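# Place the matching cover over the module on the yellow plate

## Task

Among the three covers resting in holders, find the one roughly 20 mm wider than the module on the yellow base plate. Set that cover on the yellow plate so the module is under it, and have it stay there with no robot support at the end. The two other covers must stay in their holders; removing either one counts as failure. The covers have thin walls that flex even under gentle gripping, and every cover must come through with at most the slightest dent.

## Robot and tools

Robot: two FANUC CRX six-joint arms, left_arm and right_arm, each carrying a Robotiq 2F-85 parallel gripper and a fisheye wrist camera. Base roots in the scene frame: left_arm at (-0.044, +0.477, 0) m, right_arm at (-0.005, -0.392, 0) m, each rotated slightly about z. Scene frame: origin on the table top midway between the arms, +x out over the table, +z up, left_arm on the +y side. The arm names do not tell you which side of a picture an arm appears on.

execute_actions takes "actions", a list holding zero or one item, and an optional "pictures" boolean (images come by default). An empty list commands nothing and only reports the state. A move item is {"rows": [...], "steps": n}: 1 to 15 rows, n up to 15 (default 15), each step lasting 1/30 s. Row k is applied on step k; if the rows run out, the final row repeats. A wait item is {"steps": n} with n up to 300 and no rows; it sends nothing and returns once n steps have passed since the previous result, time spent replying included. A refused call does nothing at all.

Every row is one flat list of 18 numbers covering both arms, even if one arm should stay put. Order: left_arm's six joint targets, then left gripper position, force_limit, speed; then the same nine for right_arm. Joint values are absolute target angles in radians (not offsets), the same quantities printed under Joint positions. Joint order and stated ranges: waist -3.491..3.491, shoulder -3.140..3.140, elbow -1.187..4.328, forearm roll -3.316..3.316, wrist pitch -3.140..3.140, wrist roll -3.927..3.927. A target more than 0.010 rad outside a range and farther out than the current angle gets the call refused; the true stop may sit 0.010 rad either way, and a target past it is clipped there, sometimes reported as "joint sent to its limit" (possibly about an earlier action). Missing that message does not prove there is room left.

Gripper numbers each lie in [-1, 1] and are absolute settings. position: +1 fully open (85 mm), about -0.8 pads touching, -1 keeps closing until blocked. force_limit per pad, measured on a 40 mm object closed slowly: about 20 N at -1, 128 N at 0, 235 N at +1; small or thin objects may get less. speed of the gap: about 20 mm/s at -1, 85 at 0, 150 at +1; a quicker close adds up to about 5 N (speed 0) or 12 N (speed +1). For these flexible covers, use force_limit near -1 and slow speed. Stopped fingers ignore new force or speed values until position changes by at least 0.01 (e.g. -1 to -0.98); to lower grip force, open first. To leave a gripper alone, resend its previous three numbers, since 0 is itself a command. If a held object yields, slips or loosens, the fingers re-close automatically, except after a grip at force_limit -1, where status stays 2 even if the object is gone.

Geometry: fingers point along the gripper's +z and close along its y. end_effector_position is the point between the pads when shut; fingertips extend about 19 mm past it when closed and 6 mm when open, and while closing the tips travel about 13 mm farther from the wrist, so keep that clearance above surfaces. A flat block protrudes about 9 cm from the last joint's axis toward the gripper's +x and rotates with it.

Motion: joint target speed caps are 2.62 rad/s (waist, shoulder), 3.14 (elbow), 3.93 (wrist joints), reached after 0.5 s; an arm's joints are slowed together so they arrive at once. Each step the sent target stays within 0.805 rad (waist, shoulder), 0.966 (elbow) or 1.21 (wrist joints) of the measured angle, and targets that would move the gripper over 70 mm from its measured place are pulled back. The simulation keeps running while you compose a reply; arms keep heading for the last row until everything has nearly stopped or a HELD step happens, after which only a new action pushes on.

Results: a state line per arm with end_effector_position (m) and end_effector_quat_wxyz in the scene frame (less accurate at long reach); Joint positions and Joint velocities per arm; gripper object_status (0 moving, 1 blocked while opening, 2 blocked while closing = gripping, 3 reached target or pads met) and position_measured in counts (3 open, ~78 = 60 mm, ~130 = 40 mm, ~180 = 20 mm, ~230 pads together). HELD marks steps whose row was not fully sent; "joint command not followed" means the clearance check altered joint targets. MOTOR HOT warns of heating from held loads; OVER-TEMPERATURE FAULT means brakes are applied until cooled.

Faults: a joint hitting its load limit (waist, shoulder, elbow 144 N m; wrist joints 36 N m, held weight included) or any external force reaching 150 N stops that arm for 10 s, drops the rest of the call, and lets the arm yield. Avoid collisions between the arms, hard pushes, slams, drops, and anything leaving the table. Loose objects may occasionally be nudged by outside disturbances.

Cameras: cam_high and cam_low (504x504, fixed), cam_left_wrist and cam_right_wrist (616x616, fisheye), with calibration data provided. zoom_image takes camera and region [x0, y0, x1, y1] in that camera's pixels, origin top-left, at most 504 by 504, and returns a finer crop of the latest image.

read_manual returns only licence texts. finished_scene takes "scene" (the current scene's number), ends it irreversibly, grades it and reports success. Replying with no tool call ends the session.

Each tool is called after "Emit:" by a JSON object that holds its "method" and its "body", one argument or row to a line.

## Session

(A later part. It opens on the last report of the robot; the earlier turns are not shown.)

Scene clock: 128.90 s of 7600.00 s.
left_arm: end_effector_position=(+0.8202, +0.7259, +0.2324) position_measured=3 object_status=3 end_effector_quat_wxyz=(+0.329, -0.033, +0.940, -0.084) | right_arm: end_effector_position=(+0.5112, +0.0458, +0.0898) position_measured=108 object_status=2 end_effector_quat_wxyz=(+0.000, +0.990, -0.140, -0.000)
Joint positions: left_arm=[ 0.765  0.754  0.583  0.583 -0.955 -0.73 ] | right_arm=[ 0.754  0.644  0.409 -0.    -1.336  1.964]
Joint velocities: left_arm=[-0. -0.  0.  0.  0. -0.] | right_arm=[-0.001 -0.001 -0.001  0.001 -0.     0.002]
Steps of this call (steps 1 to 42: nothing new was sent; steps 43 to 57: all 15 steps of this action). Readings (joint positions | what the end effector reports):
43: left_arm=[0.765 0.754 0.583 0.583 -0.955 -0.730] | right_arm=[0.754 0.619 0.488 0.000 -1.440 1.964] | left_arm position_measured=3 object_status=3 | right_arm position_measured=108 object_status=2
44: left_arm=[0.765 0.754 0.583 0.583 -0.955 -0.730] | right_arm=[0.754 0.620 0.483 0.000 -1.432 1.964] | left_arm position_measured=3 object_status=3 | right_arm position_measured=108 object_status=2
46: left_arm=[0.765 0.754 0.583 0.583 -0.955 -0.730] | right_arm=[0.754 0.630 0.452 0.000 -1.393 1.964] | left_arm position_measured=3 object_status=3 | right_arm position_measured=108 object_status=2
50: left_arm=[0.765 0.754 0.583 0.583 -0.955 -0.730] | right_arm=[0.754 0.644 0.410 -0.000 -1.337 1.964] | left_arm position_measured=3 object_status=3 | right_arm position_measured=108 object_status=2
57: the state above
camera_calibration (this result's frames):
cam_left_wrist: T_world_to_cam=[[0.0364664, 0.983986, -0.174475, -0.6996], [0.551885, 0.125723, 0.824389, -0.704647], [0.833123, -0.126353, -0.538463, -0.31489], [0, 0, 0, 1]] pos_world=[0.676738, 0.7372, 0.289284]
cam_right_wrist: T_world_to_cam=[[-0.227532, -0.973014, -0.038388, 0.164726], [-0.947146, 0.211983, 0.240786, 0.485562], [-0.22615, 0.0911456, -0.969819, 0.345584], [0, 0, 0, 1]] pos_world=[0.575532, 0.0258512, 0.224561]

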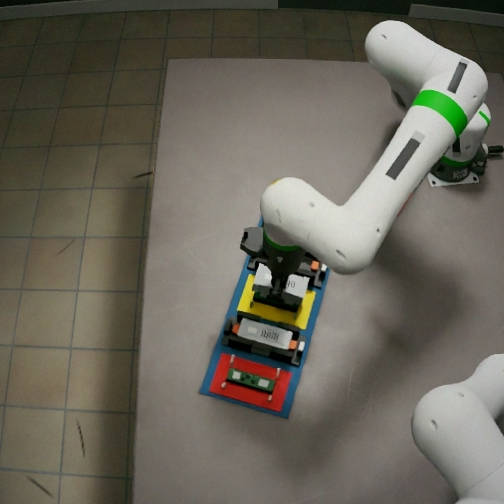

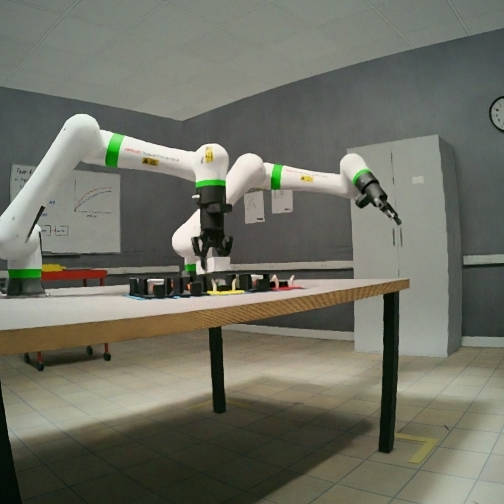

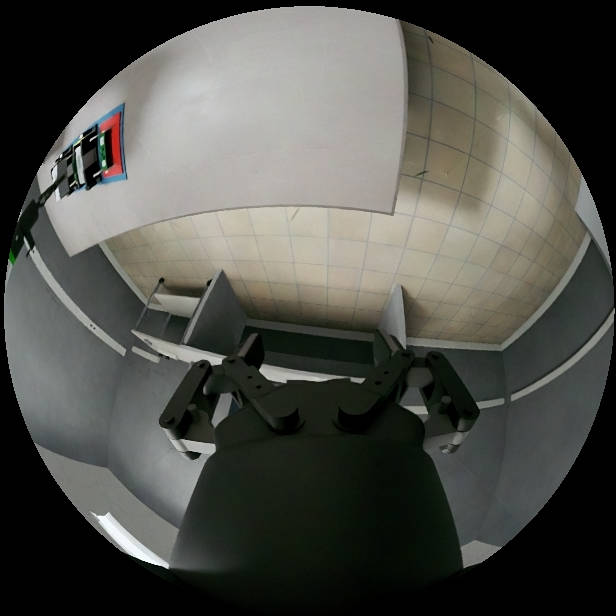

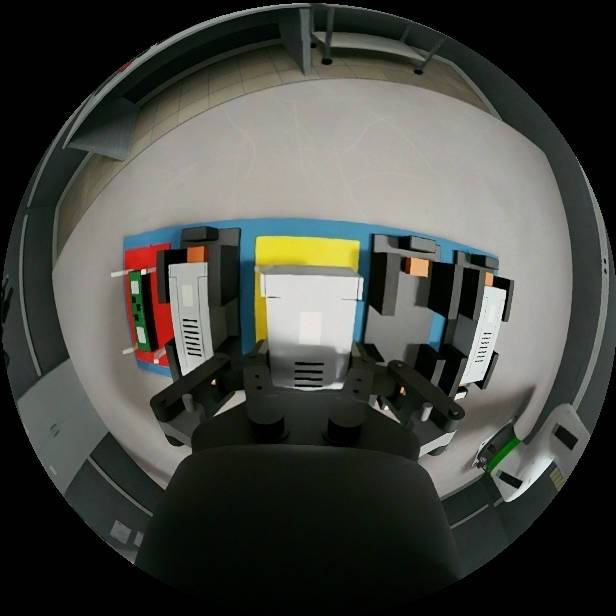

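Emit:
{"method": "execute_actions", "body": {
  "actions": [
    {"rows":[[0.765,0.754,0.583,0.583,-0.955,-0.73,1,0,0,0.7558,0.65,0.419,0,-1.34,1.962,-1,-0.6,-1],[0.765,0.754,0.583,0.583,-0.955,-0.73,1,0,0,0.7558,0.65,0.419,0,-1.34,1.962,-1,-0.6,-1],[0.765,0.754,0.583,0.583,-0.955,-0.73,1,0,0,0.7558,0.65,0.419,0,-1.34,1.962,-1,-0.6,-1],[0.765,0.754,0.583,0.583,-0.955,-0.73,1,0,0,0.7558,0.65,0.419,0,-1.34,1.962,-1,-0.6,-1],[0.765,0.754,0.583,0.583,-0.955,-0.73,1,0,0,0.7558,0.66,0.399,0,-1.31,1.962,-1,-0.6,-1]],"steps":15}
  ]
}}

Emit:
{"method": "zoom_image", "body": {
  "camera": "cam_right_wrist",
  "region": [200,180,420,400]
}}

Emit:
{"method": "zoom_image", "body": {
  "camera": "cam_low",
  "region": [170,230,270,305]
}}

Scene clock: 131.20 s of 7600.00 s.
left_arm: end_effector_position=(+0.8202, +0.7259, +0.2324) position_measured=3 object_status=3 end_effector_quat_wxyz=(+0.329, -0.033, +0.940, -0.084) | right_arm: end_effector_position=(+0.5120, +0.0487, +0.0748) position_measured=108 object_status=2 end_effector_quat_wxyz=(+0.000, +0.990, -0.140, -0.000)
Joint positions: left_arm=[ 0.765  0.754  0.583  0.583 -0.955 -0.73 ] | right_arm=[ 0.756  0.66   0.399  0.    -1.31   1.962]
Joint velocities: left_arm=[-0.     0.    -0.    -0.     0.002  0.   ] | right_arm=[-0.001 -0.    -0.     0.001  0.    -0.002]
Steps of this call (steps 1 to 15: the robot went on to your last target; steps 16 to 54: nothing new was sent; steps 55 to 69: all 15 steps of this action). Readings (joint positions | what the end effector reports):
55: left_arm=[0.765 0.754 0.583 0.583 -0.955 -0.730] | right_arm=[0.754 0.644 0.409 0.000 -1.336 1.964] | left_arm position_measured=3 object_status=3 | right_arm position_measured=108 object_status=2
56: left_arm=[0.765 0.754 0.583 0.583 -0.955 -0.730] | right_arm=[0.754 0.646 0.413 0.000 -1.338 1.963] | left_arm position_measured=3 object_status=3 | right_arm position_measured=108 object_status=2
58: left_arm=[0.765 0.754 0.583 0.583 -0.955 -0.730] | right_arm=[0.755 0.649 0.418 0.000 -1.340 1.962] | left_arm position_measured=3 object_status=3 | right_arm position_measured=108 object_status=2
62: left_arm=[0.765 0.754 0.583 0.583 -0.955 -0.730] | right_arm=[0.756 0.659 0.402 0.000 -1.314 1.962] | left_arm position_measured=3 object_status=3 | right_arm position_measured=108 object_status=2
69: the state above
camera_calibration (this result's frames):
cam_left_wrist: T_world_to_cam=[[0.0364663, 0.983986, -0.174475, -0.6996], [0.551885, 0.125723, 0.824389, -0.704647], [0.833123, -0.126353, -0.538463, -0.31489], [0, 0, 0, 1]] pos_world=[0.676738, 0.7372, 0.289284]
cam_right_wrist: T_world_to_cam=[[-0.227747, -0.972965, -0.038336, 0.167258], [-0.947107, 0.212209, 0.240739, 0.489318], [-0.226095, 0.0911358, -0.969833, 0.330953], [0, 0, 0, 1]] pos_world=[0.576356, 0.0287366, 0.209583]

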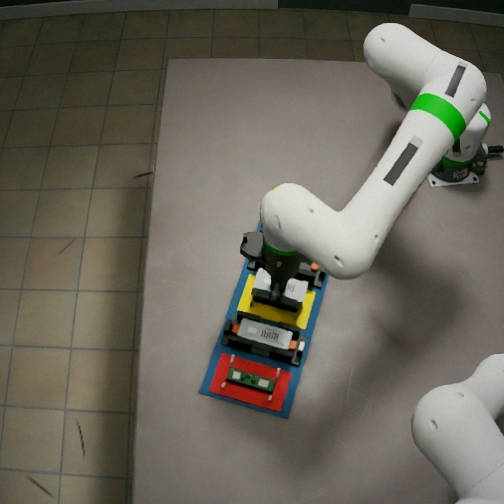

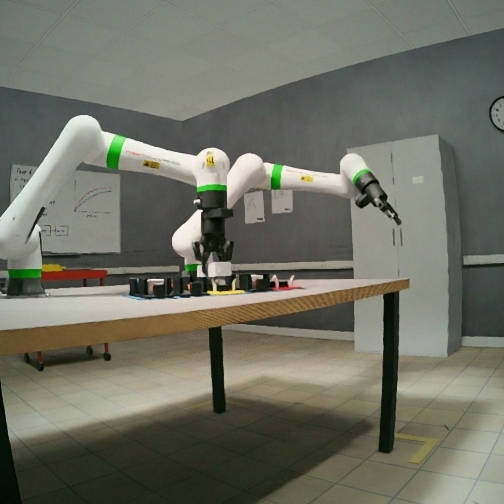

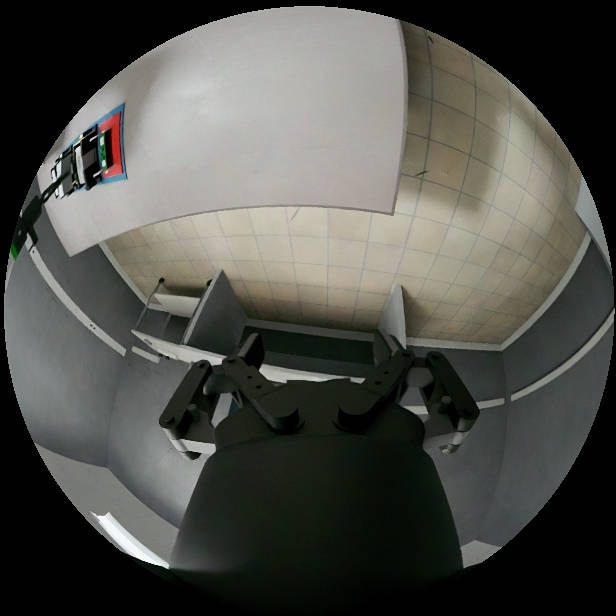

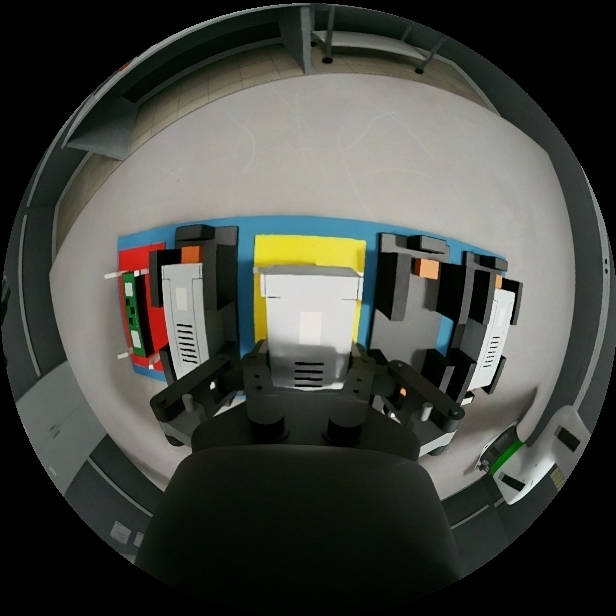

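Region (200, 180, 420, 400) of cam_right_wrist's 616x616 image, scaled by 2.291, with more detail than that image has.

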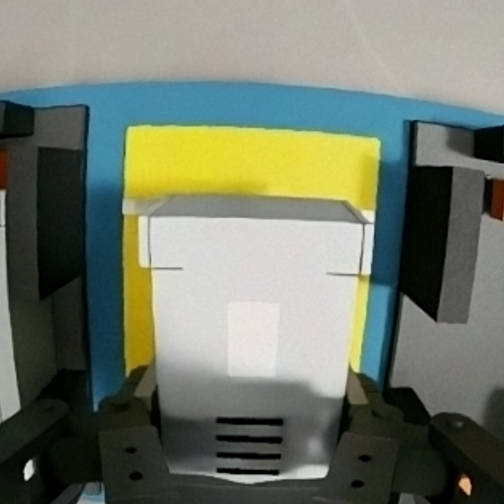

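Region (170, 230, 270, 305) of cam_low's 504x504 image, scaled by 5.040, with more detail than that image has; it fills the top 378 rows of this view, and the rest is white.

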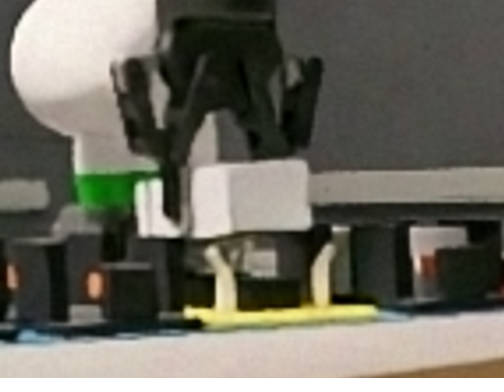

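Emit:
{"method": "zoom_image", "body": {
  "camera": "cam_high",
  "region": [230,250,330,340]
}}

Region (230, 250, 330, 340) of cam_high's 504x504 image, scaled by 5.040, with more detail than that image has; it fills the top 454 rows of this view, and the rest is white.

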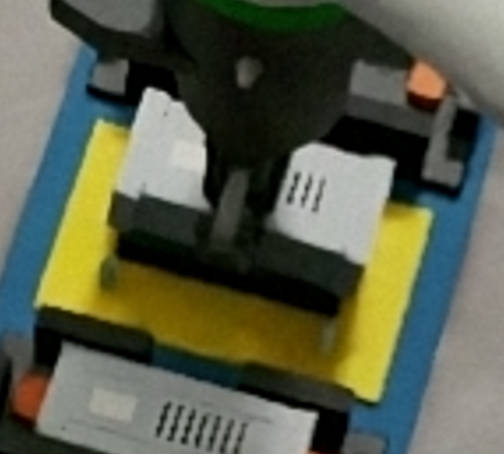

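Emit:
{"method": "execute_actions", "body": {
  "actions": [
    {"rows":[[0.765,0.754,0.583,0.583,-0.955,-0.73,1,0,0,0.7503,0.6656,0.408,0,-1.3133,1.967,-1,-0.6,-1],[0.765,0.754,0.583,0.583,-0.955,-0.73,1,0,0,0.7503,0.6656,0.408,0,-1.3133,1.967,-1,-0.6,-1],[0.765,0.754,0.583,0.583,-0.955,-0.73,1,0,0,0.7503,0.6656,0.408,0,-1.3133,1.967,-1,-0.6,-1],[0.765,0.754,0.583,0.583,-0.955,-0.73,1,0,0,0.7503,0.6656,0.408,0,-1.3133,1.967,-1,-0.6,-1],[0.765,0.754,0.583,0.583,-0.955,-0.73,1,0,0,0.7503,0.672,0.395,0,-1.2935,1.967,-1,-0.6,-1]],"steps":15}
  ]
}}

Emit:
{"method": "zoom_image", "body": {
  "camera": "cam_high",
  "region": [230,250,330,340]
}}

Emit:
{"method": "zoom_image", "body": {
  "camera": "cam_low",
  "region": [170,230,270,305]
}}

Emit:
{"method": "zoom_image", "body": {
  "camera": "cam_right_wrist",
  "region": [200,180,420,400]
}}

Scene clock: 134.00 s of 7600.00 s.
left_arm: end_effector_position=(+0.8202, +0.7259, +0.2324) position_measured=3 object_status=3 end_effector_quat_wxyz=(+0.329, -0.033, +0.940, -0.084) | right_arm: end_effector_position=(+0.5157, +0.0476, +0.0651) position_measured=108 object_status=2 end_effector_quat_wxyz=(-0.000, +0.990, -0.140, +0.000)
Joint positions: left_arm=[ 0.765  0.754  0.583  0.583 -0.955 -0.73 ] | right_arm=[ 0.75   0.672  0.395 -0.    -1.293  1.967]
Joint velocities: left_arm=[-0.    -0.    -0.    -0.001  0.001  0.   ] | right_arm=[ 0.     0.    -0.001  0.     0.     0.001]
Steps of this call (steps 1 to 15: the robot went on to your last target; steps 16 to 69: nothing new was sent; steps 70 to 84: all 15 steps of this action). Readings (joint positions | what the end effector reports):
70: left_arm=[0.765 0.754 0.583 0.583 -0.955 -0.730] | right_arm=[0.756 0.660 0.399 -0.000 -1.310 1.962] | left_arm position_measured=3 object_status=3 | right_arm position_measured=108 object_status=2
71: left_arm=[0.765 0.754 0.583 0.583 -0.955 -0.730] | right_arm=[0.754 0.663 0.403 -0.000 -1.311 1.963] | left_arm position_measured=3 object_status=3 | right_arm position_measured=108 object_status=2
73: left_arm=[0.765 0.754 0.583 0.583 -0.955 -0.730] | right_arm=[0.751 0.665 0.407 -0.000 -1.313 1.966] | left_arm position_measured=3 object_status=3 | right_arm position_measured=108 object_status=2
77: left_arm=[0.765 0.754 0.583 0.583 -0.955 -0.730] | right_arm=[0.750 0.672 0.396 -0.000 -1.296 1.967] | left_arm position_measured=3 object_status=3 | right_arm position_measured=108 object_status=2
84: the state above
camera_calibration (this result's frames):
cam_left_wrist: T_world_to_cam=[[0.036466, 0.983986, -0.174475, -0.6996], [0.551885, 0.125723, 0.824389, -0.704647], [0.833122, -0.126352, -0.538463, -0.31489], [0, 0, 0, 1]] pos_world=[0.676738, 0.7372, 0.289284]
cam_right_wrist: T_world_to_cam=[[-0.228241, -0.972829, -0.038848, 0.166964], [-0.947048, 0.212583, 0.240643, 0.49539], [-0.225846, 0.0917155, -0.969836, 0.322334], [0, 0, 0, 1]] pos_world=[0.580064, 0.0275535, 0.199886]

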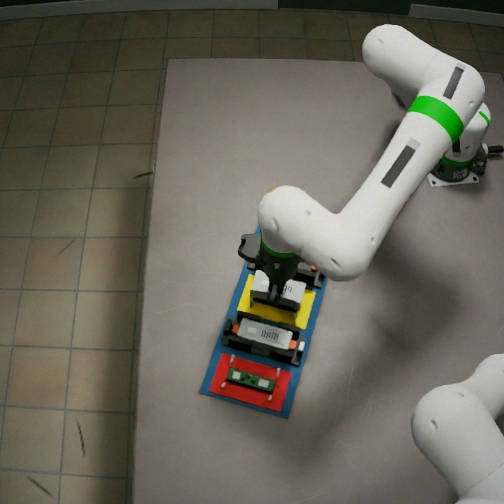

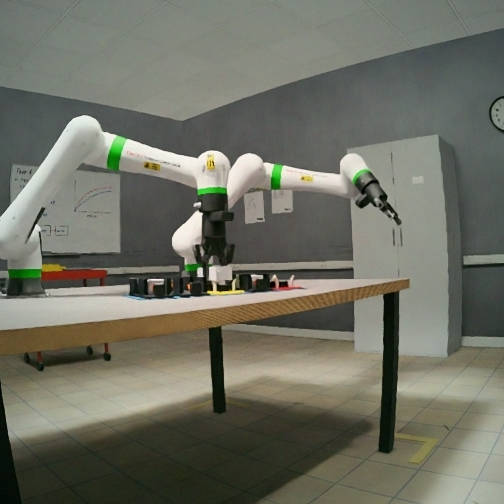

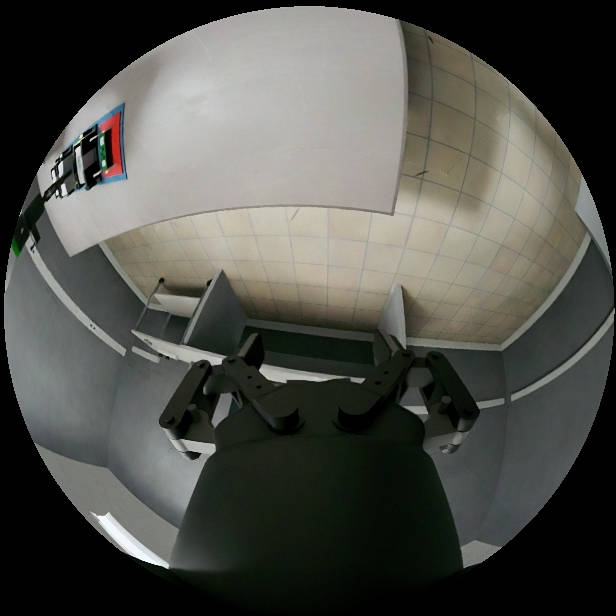

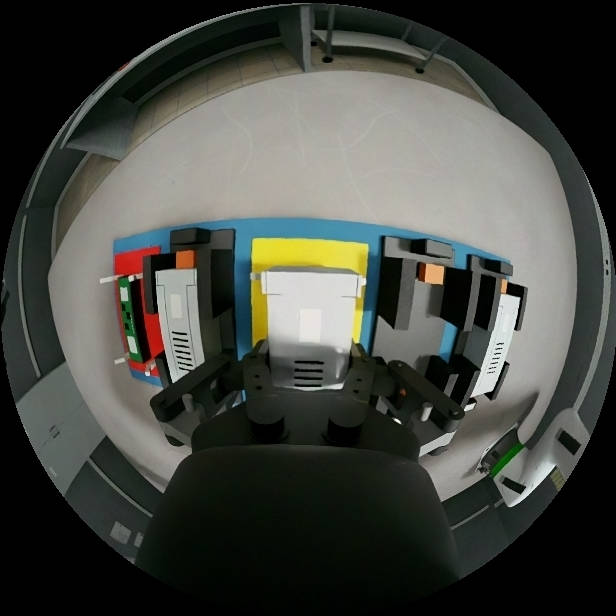

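Region (230, 250, 330, 340) of cam_high's 504x504 image, scaled by 5.040, with more detail than that image has; it fills the top 454 rows of this view, and the rest is white.

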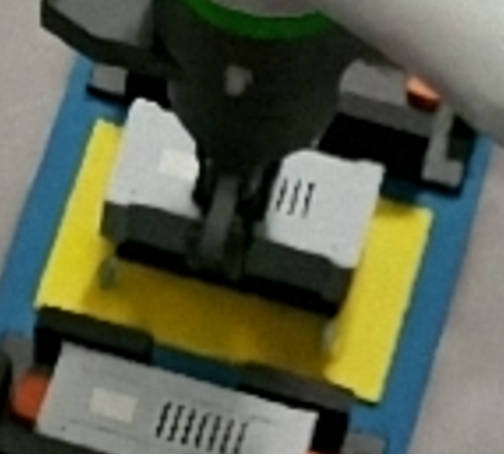

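Region (170, 230, 270, 305) of cam_low's 504x504 image, scaled by 5.040, with more detail than that image has; it fills the top 378 rows of this view, and the rest is white.

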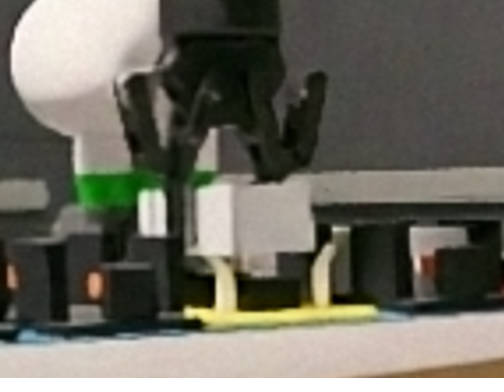

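Region (200, 180, 420, 400) of cam_right_wrist's 616x616 image, scaled by 2.291, with more detail than that image has.

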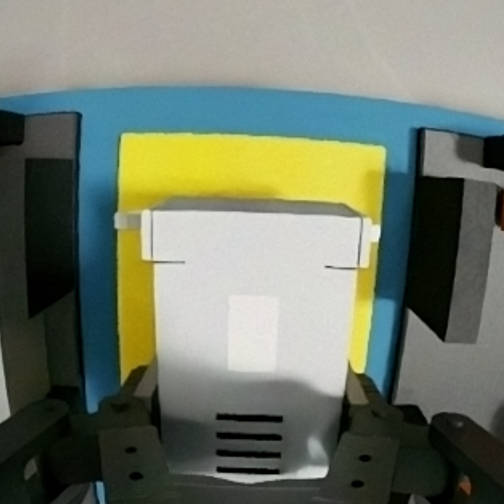

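Emit:
{"method": "execute_actions", "body": {
  "actions": [
    {"rows":[[0.765,0.754,0.583,0.583,-0.955,-0.73,1,0,0,0.7515,0.6762,0.4017,0,-1.296,1.966,-1,-0.6,-1],[0.765,0.754,0.583,0.583,-0.955,-0.73,1,0,0,0.7515,0.6762,0.4017,0,-1.296,1.966,-1,-0.6,-1],[0.765,0.754,0.583,0.583,-0.955,-0.73,1,0,0,0.7515,0.6762,0.4017,0,-1.296,1.966,-1,-0.6,-1],[0.765,0.754,0.583,0.583,-0.955,-0.73,1,0,0,0.7515,0.68,0.394,0,-1.284,1.966,-1,-0.6,-1],[0.765,0.754,0.583,0.583,-0.955,-0.73,1,0,0,0.7515,0.68,0.394,0,-1.284,1.966,-1,-0.6,-1],[0.765,0.754,0.583,0.583,-0.955,-0.73,1,0,0,0.7515,0.68,0.394,0,-1.284,1.966,-1,-0.6,-1],[0.765,0.754,0.583,0.583,-0.955,-0.73,1,0,0,0.7515,0.685,0.3845,0,-1.27,1.966,-1,-0.6,-1]],"steps":15}
  ]
}}

Emit:
{"method": "zoom_image", "body": {
  "camera": "cam_low",
  "region": [170,230,270,305]
}}

Emit:
{"method": "zoom_image", "body": {
  "camera": "cam_right_wrist",
  "region": [200,180,420,400]
}}

Scene clock: 136.10 s of 7600.00 s.
left_arm: end_effector_position=(+0.8202, +0.7259, +0.2324) position_measured=3 object_status=3 end_effector_quat_wxyz=(+0.329, -0.033, +0.940, -0.084) | right_arm: end_effector_position=(+0.5160, +0.0492, +0.0521) position_measured=108 object_status=2 end_effector_quat_wxyz=(-0.000, +0.990, -0.140, +0.000)
Joint positions: left_arm=[ 0.765  0.754  0.583  0.583 -0.955 -0.73 ] | right_arm=[ 0.752  0.685  0.385  0.    -1.27   1.966]
Joint velocities: left_arm=[-0. -0. -0. -0. -0.  0.] | right_arm=[ 0.     0.    -0.    -0.     0.001  0.001]
Steps of this call (steps 1 to 15: the robot went on to your last target; steps 16 to 48: nothing new was sent; steps 49 to 63: all 15 steps of this action). Readings (joint positions | what the end effector reports):
49: left_arm=[0.765 0.754 0.583 0.583 -0.955 -0.730] | right_arm=[0.750 0.672 0.395 0.000 -1.294 1.967] | left_arm position_measured=3 object_status=3 | right_arm position_measured=108 object_status=2
50: left_arm=[0.765 0.754 0.583 0.583 -0.955 -0.730] | right_arm=[0.750 0.674 0.398 0.000 -1.295 1.967] | left_arm position_measured=3 object_status=3 | right_arm position_measured=108 object_status=2
52: left_arm=[0.765 0.754 0.583 0.583 -0.955 -0.730] | right_arm=[0.751 0.676 0.400 0.000 -1.295 1.967] | left_arm position_measured=3 object_status=3 | right_arm position_measured=108 object_status=2
56: left_arm=[0.765 0.754 0.583 0.583 -0.955 -0.730] | right_arm=[0.751 0.682 0.391 0.000 -1.278 1.966] | left_arm position_measured=3 object_status=3 | right_arm position_measured=108 object_status=2
63: the state above
camera_calibration (this result's frames):
cam_left_wrist: T_world_to_cam=[[0.0364661, 0.983986, -0.174475, -0.6996], [0.551885, 0.125723, 0.824389, -0.704647], [0.833122, -0.126352, -0.538463, -0.31489], [0, 0, 0, 1]] pos_world=[0.676738, 0.7372, 0.289284]
cam_right_wrist: T_world_to_cam=[[-0.22793, -0.972907, -0.0387186, 0.167919], [-0.94713, 0.212317, 0.240555, 0.498507], [-0.225817, 0.0915011, -0.969863, 0.309601], [0, 0, 0, 1]] pos_world=[0.580338, 0.0291988, 0.186854]

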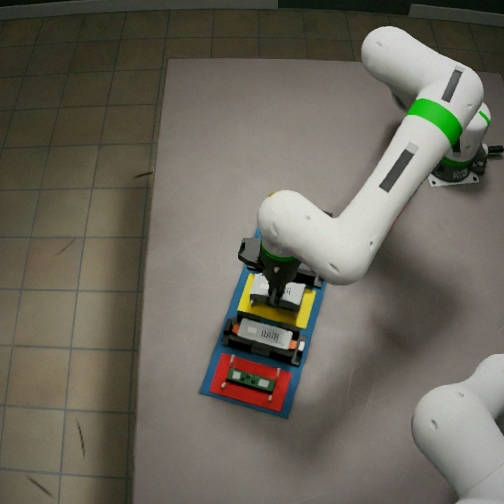

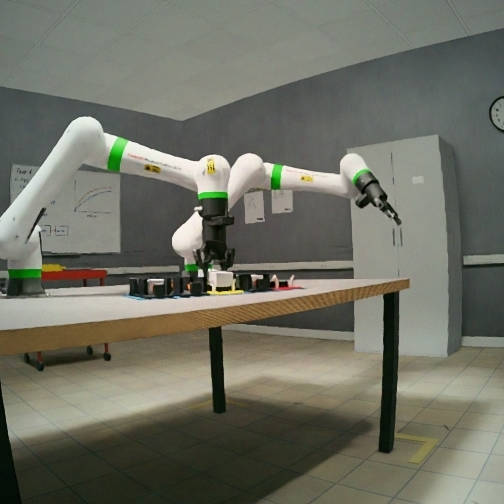

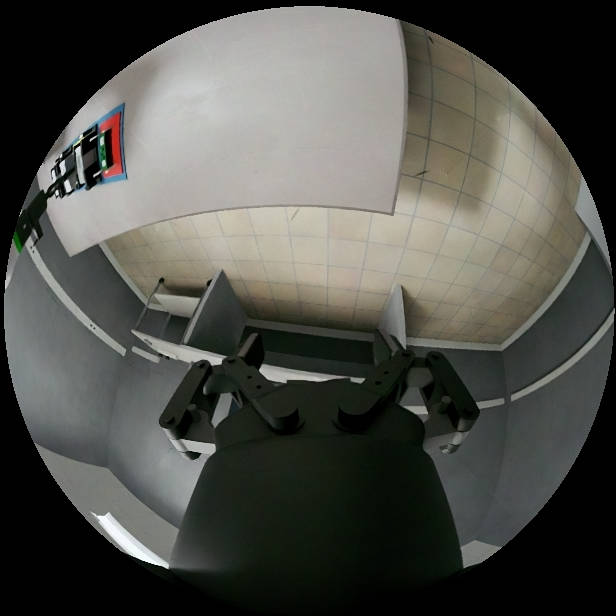

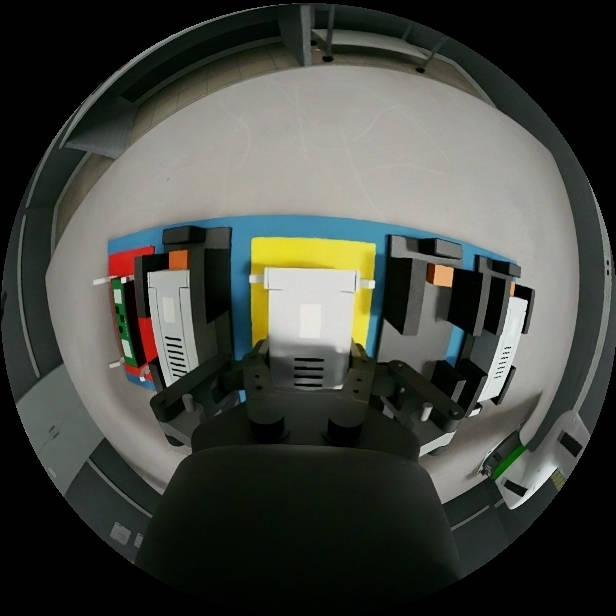

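Region (170, 230, 270, 305) of cam_low's 504x504 image, scaled by 5.040, with more detail than that image has; it fills the top 378 rows of this view, and the rest is white.

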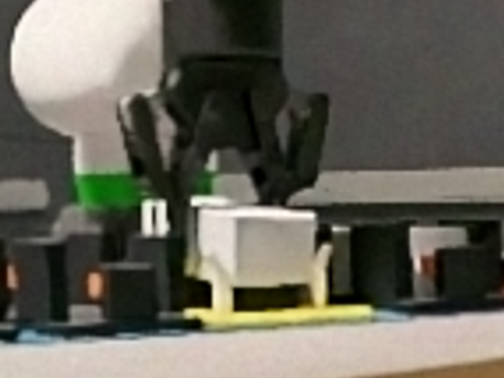

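Region (200, 180, 420, 400) of cam_right_wrist's 616x616 image, scaled by 2.291, with more detail than that image has.

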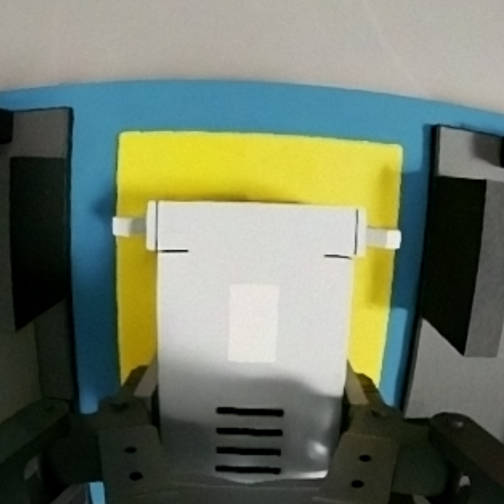

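Emit:
{"method": "execute_actions", "body": {
  "actions": [
    {"rows":[[0.765,0.754,0.583,0.583,-0.955,-0.73,1,0,0,0.7515,0.688,0.378,0,-1.26,1.966,-1,-0.6,-1],[0.765,0.754,0.583,0.583,-0.955,-0.73,1,0,0,0.7515,0.688,0.378,0,-1.26,1.966,-1,-0.6,-1],[0.765,0.754,0.583,0.583,-0.955,-0.73,1,0,0,0.7515,0.688,0.378,0,-1.26,1.966,-1,-0.6,-1],[0.765,0.754,0.583,0.583,-0.955,-0.73,1,0,0,0.7515,0.692,0.371,0,-1.25,1.966,-1,-0.6,-1]],"steps":15}
  ]
}}

Emit:
{"method": "zoom_image", "body": {
  "camera": "cam_low",
  "region": [170,230,270,305]
}}

Scene clock: 137.70 s of 7600.00 s.
left_arm: end_effector_position=(+0.8202, +0.7259, +0.2324) position_measured=3 object_status=3 end_effector_quat_wxyz=(+0.329, -0.033, +0.940, -0.084) | right_arm: end_effector_position=(+0.5156, +0.0487, +0.0418) position_measured=108 object_status=2 end_effector_quat_wxyz=(+0.000, +0.990, -0.140, -0.000)
Joint positions: left_arm=[ 0.765  0.754  0.583  0.583 -0.955 -0.73 ] | right_arm=[ 0.751  0.692  0.371 -0.    -1.25   1.966]
Joint velocities: left_arm=[-0.001 -0.     0.     0.001  0.001  0.   ] | right_arm=[ 0.    -0.    -0.     0.002  0.    -0.002]
Steps of this call (steps 1 to 15: the robot went on to your last target; steps 16 to 33: nothing new was sent; steps 34 to 48: all 15 steps of this action). Readings (joint positions | what the end effector reports):
34: left_arm=[0.765 0.754 0.583 0.583 -0.955 -0.730] | right_arm=[0.752 0.685 0.384 -0.000 -1.269 1.966] | left_arm position_measured=3 object_status=3 | right_arm position_measured=108 object_status=2
35: left_arm=[0.765 0.754 0.583 0.583 -0.955 -0.730] | right_arm=[0.751 0.686 0.381 -0.000 -1.265 1.966] | left_arm position_measured=3 object_status=3 | right_arm position_measured=108 object_status=2
37: left_arm=[0.765 0.754 0.583 0.583 -0.955 -0.730] | right_arm=[0.751 0.688 0.378 -0.000 -1.260 1.966] | left_arm position_measured=3 object_status=3 | right_arm position_measured=108 object_status=2
41: left_arm=[0.765 0.754 0.583 0.583 -0.955 -0.730] | right_arm=[0.751 0.692 0.371 -0.000 -1.251 1.966] | left_arm position_measured=3 object_status=3 | right_arm position_measured=108 object_status=2
48: the state above
camera_calibration (this result's frames):
cam_left_wrist: T_world_to_cam=[[0.036466, 0.983986, -0.174475, -0.6996], [0.551885, 0.125723, 0.824388, -0.704647], [0.833122, -0.126352, -0.538463, -0.31489], [0, 0, 0, 1]] pos_world=[0.676738, 0.7372, 0.289284]
cam_right_wrist: T_world_to_cam=[[-0.22811, -0.972883, -0.0382674, 0.166975], [-0.946991, 0.212564, 0.240883, 0.500626], [-0.226217, 0.0911868, -0.969799, 0.299814], [0, 0, 0, 1]] pos_world=[0.58, 0.0286931, 0.176557]

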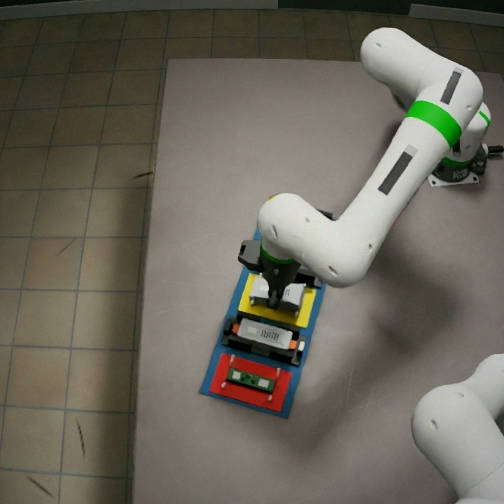

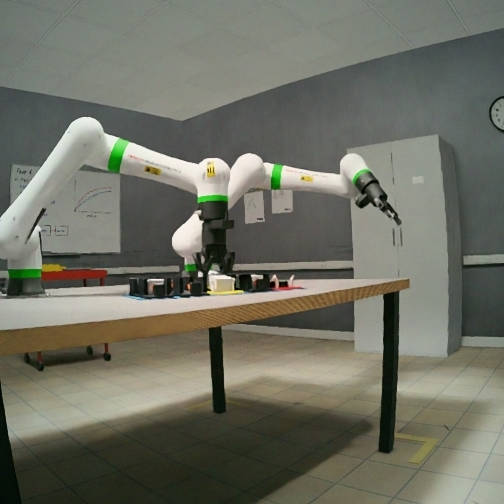

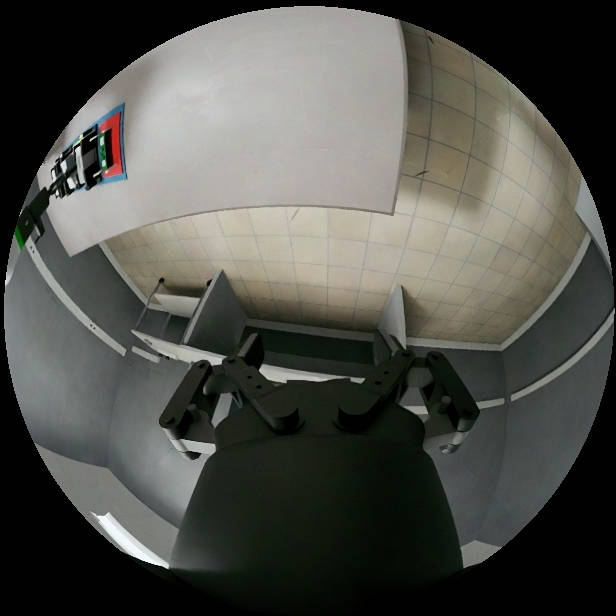

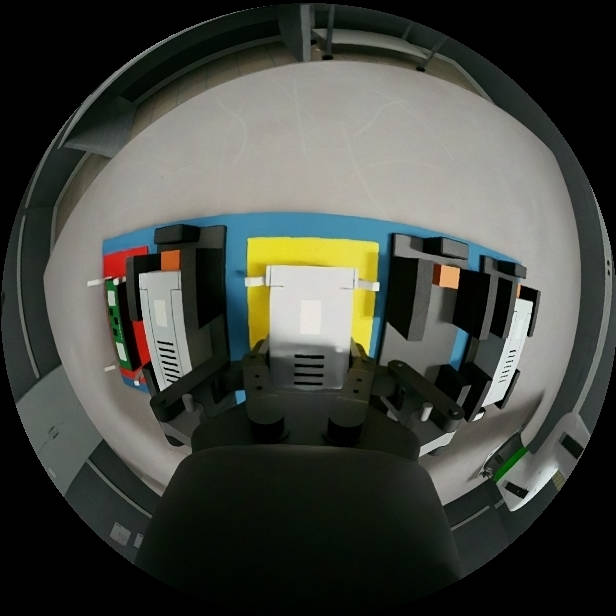

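Region (170, 230, 270, 305) of cam_low's 504x504 image, scaled by 5.040, with more detail than that image has; it fills the top 378 rows of this view, and the rest is white.

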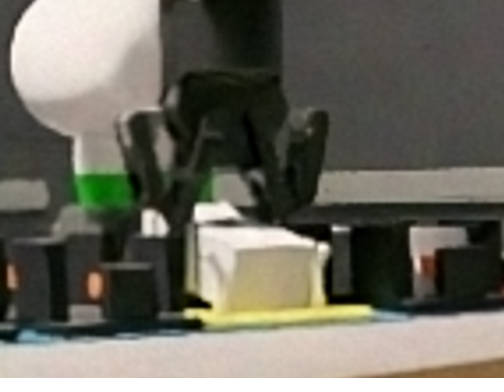

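Emit:
{"method": "execute_actions", "body": {
  "actions": [
    {"rows":[[0.765,0.754,0.583,0.583,-0.955,-0.73,1,0,0,0.7515,0.692,0.371,0,-1.25,1.966,0.55,-0.6,0]],"steps":15}
  ]
}}

Emit:
{"method": "zoom_image", "body": {
  "camera": "cam_low",
  "region": [170,230,270,305]
}}

Scene clock: 139.10 s of 7600.00 s.
left_arm: end_effector_position=(+0.8202, +0.7259, +0.2324) position_measured=3 object_status=3 end_effector_quat_wxyz=(+0.329, -0.033, +0.940, -0.084) | right_arm: end_effector_position=(+0.5156, +0.0487, +0.0418) position_measured=59 object_status=0 end_effector_quat_wxyz=(+0.000, +0.990, -0.140, -0.000)
Joint positions: left_arm=[ 0.765  0.754  0.583  0.583 -0.955 -0.73 ] | right_arm=[ 0.751  0.692  0.371  0.    -1.25   1.966]
Joint velocities: left_arm=[-0.    -0.     0.    -0.001  0.     0.   ] | right_arm=[-0. -0. -0.  0.  0.  0.]
Steps of this call (steps 1 to 15: the robot went on to your last target; steps 16 to 27: nothing new was sent; steps 28 to 42: all 15 steps of this action). Readings (joint positions | what the end effector reports):
28: left_arm=[0.765 0.754 0.583 0.583 -0.955 -0.730] | right_arm=[0.751 0.692 0.371 0.000 -1.250 1.966] | left_arm position_measured=3 object_status=3 | right_arm position_measured=108 object_status=0
29: left_arm=[0.765 0.754 0.583 0.583 -0.955 -0.730] | right_arm=[0.751 0.692 0.371 0.000 -1.250 1.966] | left_arm position_measured=3 object_status=3 | right_arm position_measured=108 object_status=0
31: left_arm=[0.765 0.754 0.583 0.583 -0.955 -0.730] | right_arm=[0.751 0.692 0.371 0.000 -1.250 1.966] | left_arm position_measured=3 object_status=3 | right_arm position_measured=97 object_status=0
35: left_arm=[0.765 0.754 0.583 0.583 -0.955 -0.730] | right_arm=[0.751 0.692 0.371 0.000 -1.250 1.966] | left_arm position_measured=3 object_status=3 | right_arm position_measured=69 object_status=0
42: the state above
camera_calibration (this result's frames):
cam_left_wrist: T_world_to_cam=[[0.0364663, 0.983986, -0.174475, -0.6996], [0.551885, 0.125723, 0.824389, -0.704647], [0.833123, -0.126352, -0.538462, -0.31489], [0, 0, 0, 1]] pos_world=[0.676738, 0.7372, 0.289284]
cam_right_wrist: T_world_to_cam=[[-0.228082, -0.97289, -0.0382524, 0.166959], [-0.947014, 0.212548, 0.240806, 0.500666], [-0.226148, 0.0911492, -0.969819, 0.299796], [0, 0, 0, 1]] pos_world=[0.580016, 0.0286909, 0.176571]

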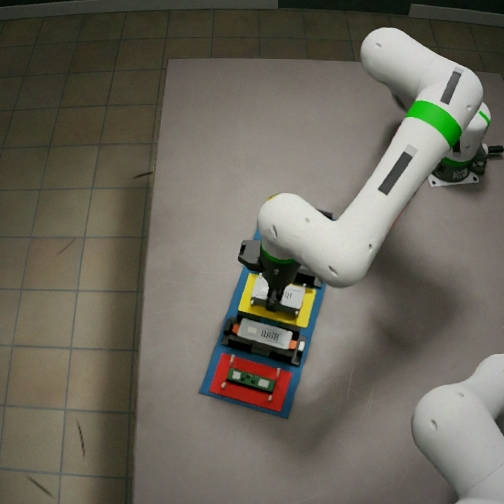

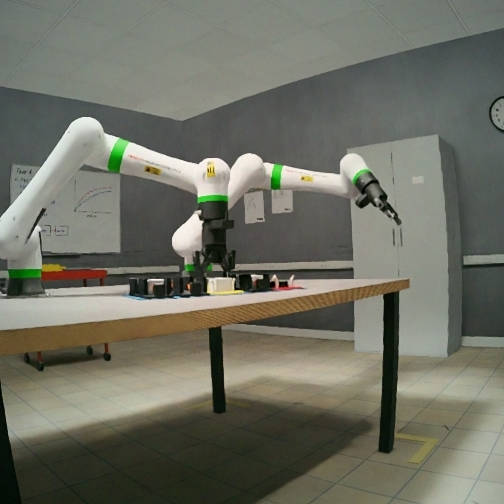

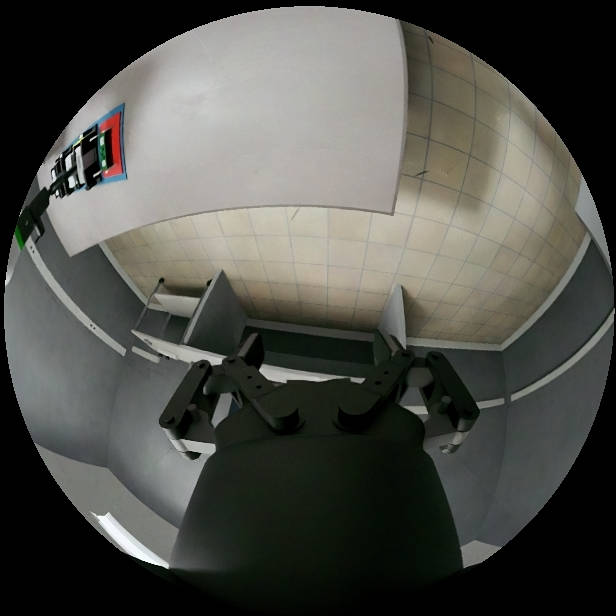

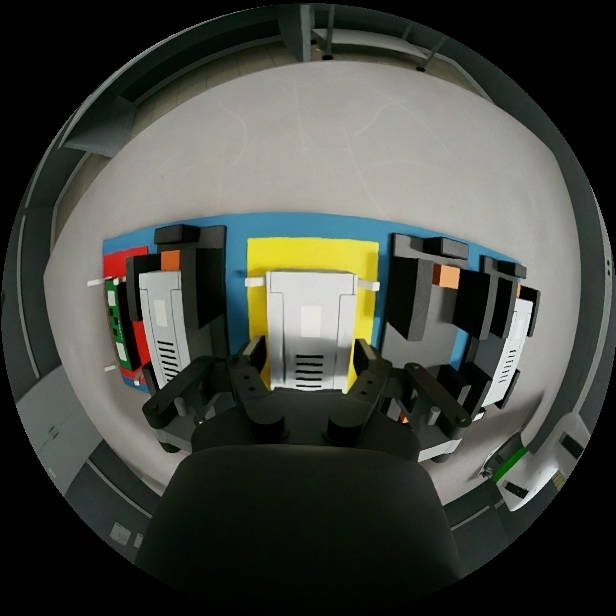

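Region (170, 230, 270, 305) of cam_low's 504x504 image, scaled by 5.040, with more detail than that image has; it fills the top 378 rows of this view, and the rest is white.

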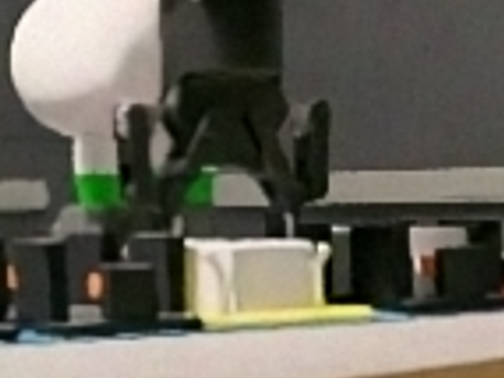

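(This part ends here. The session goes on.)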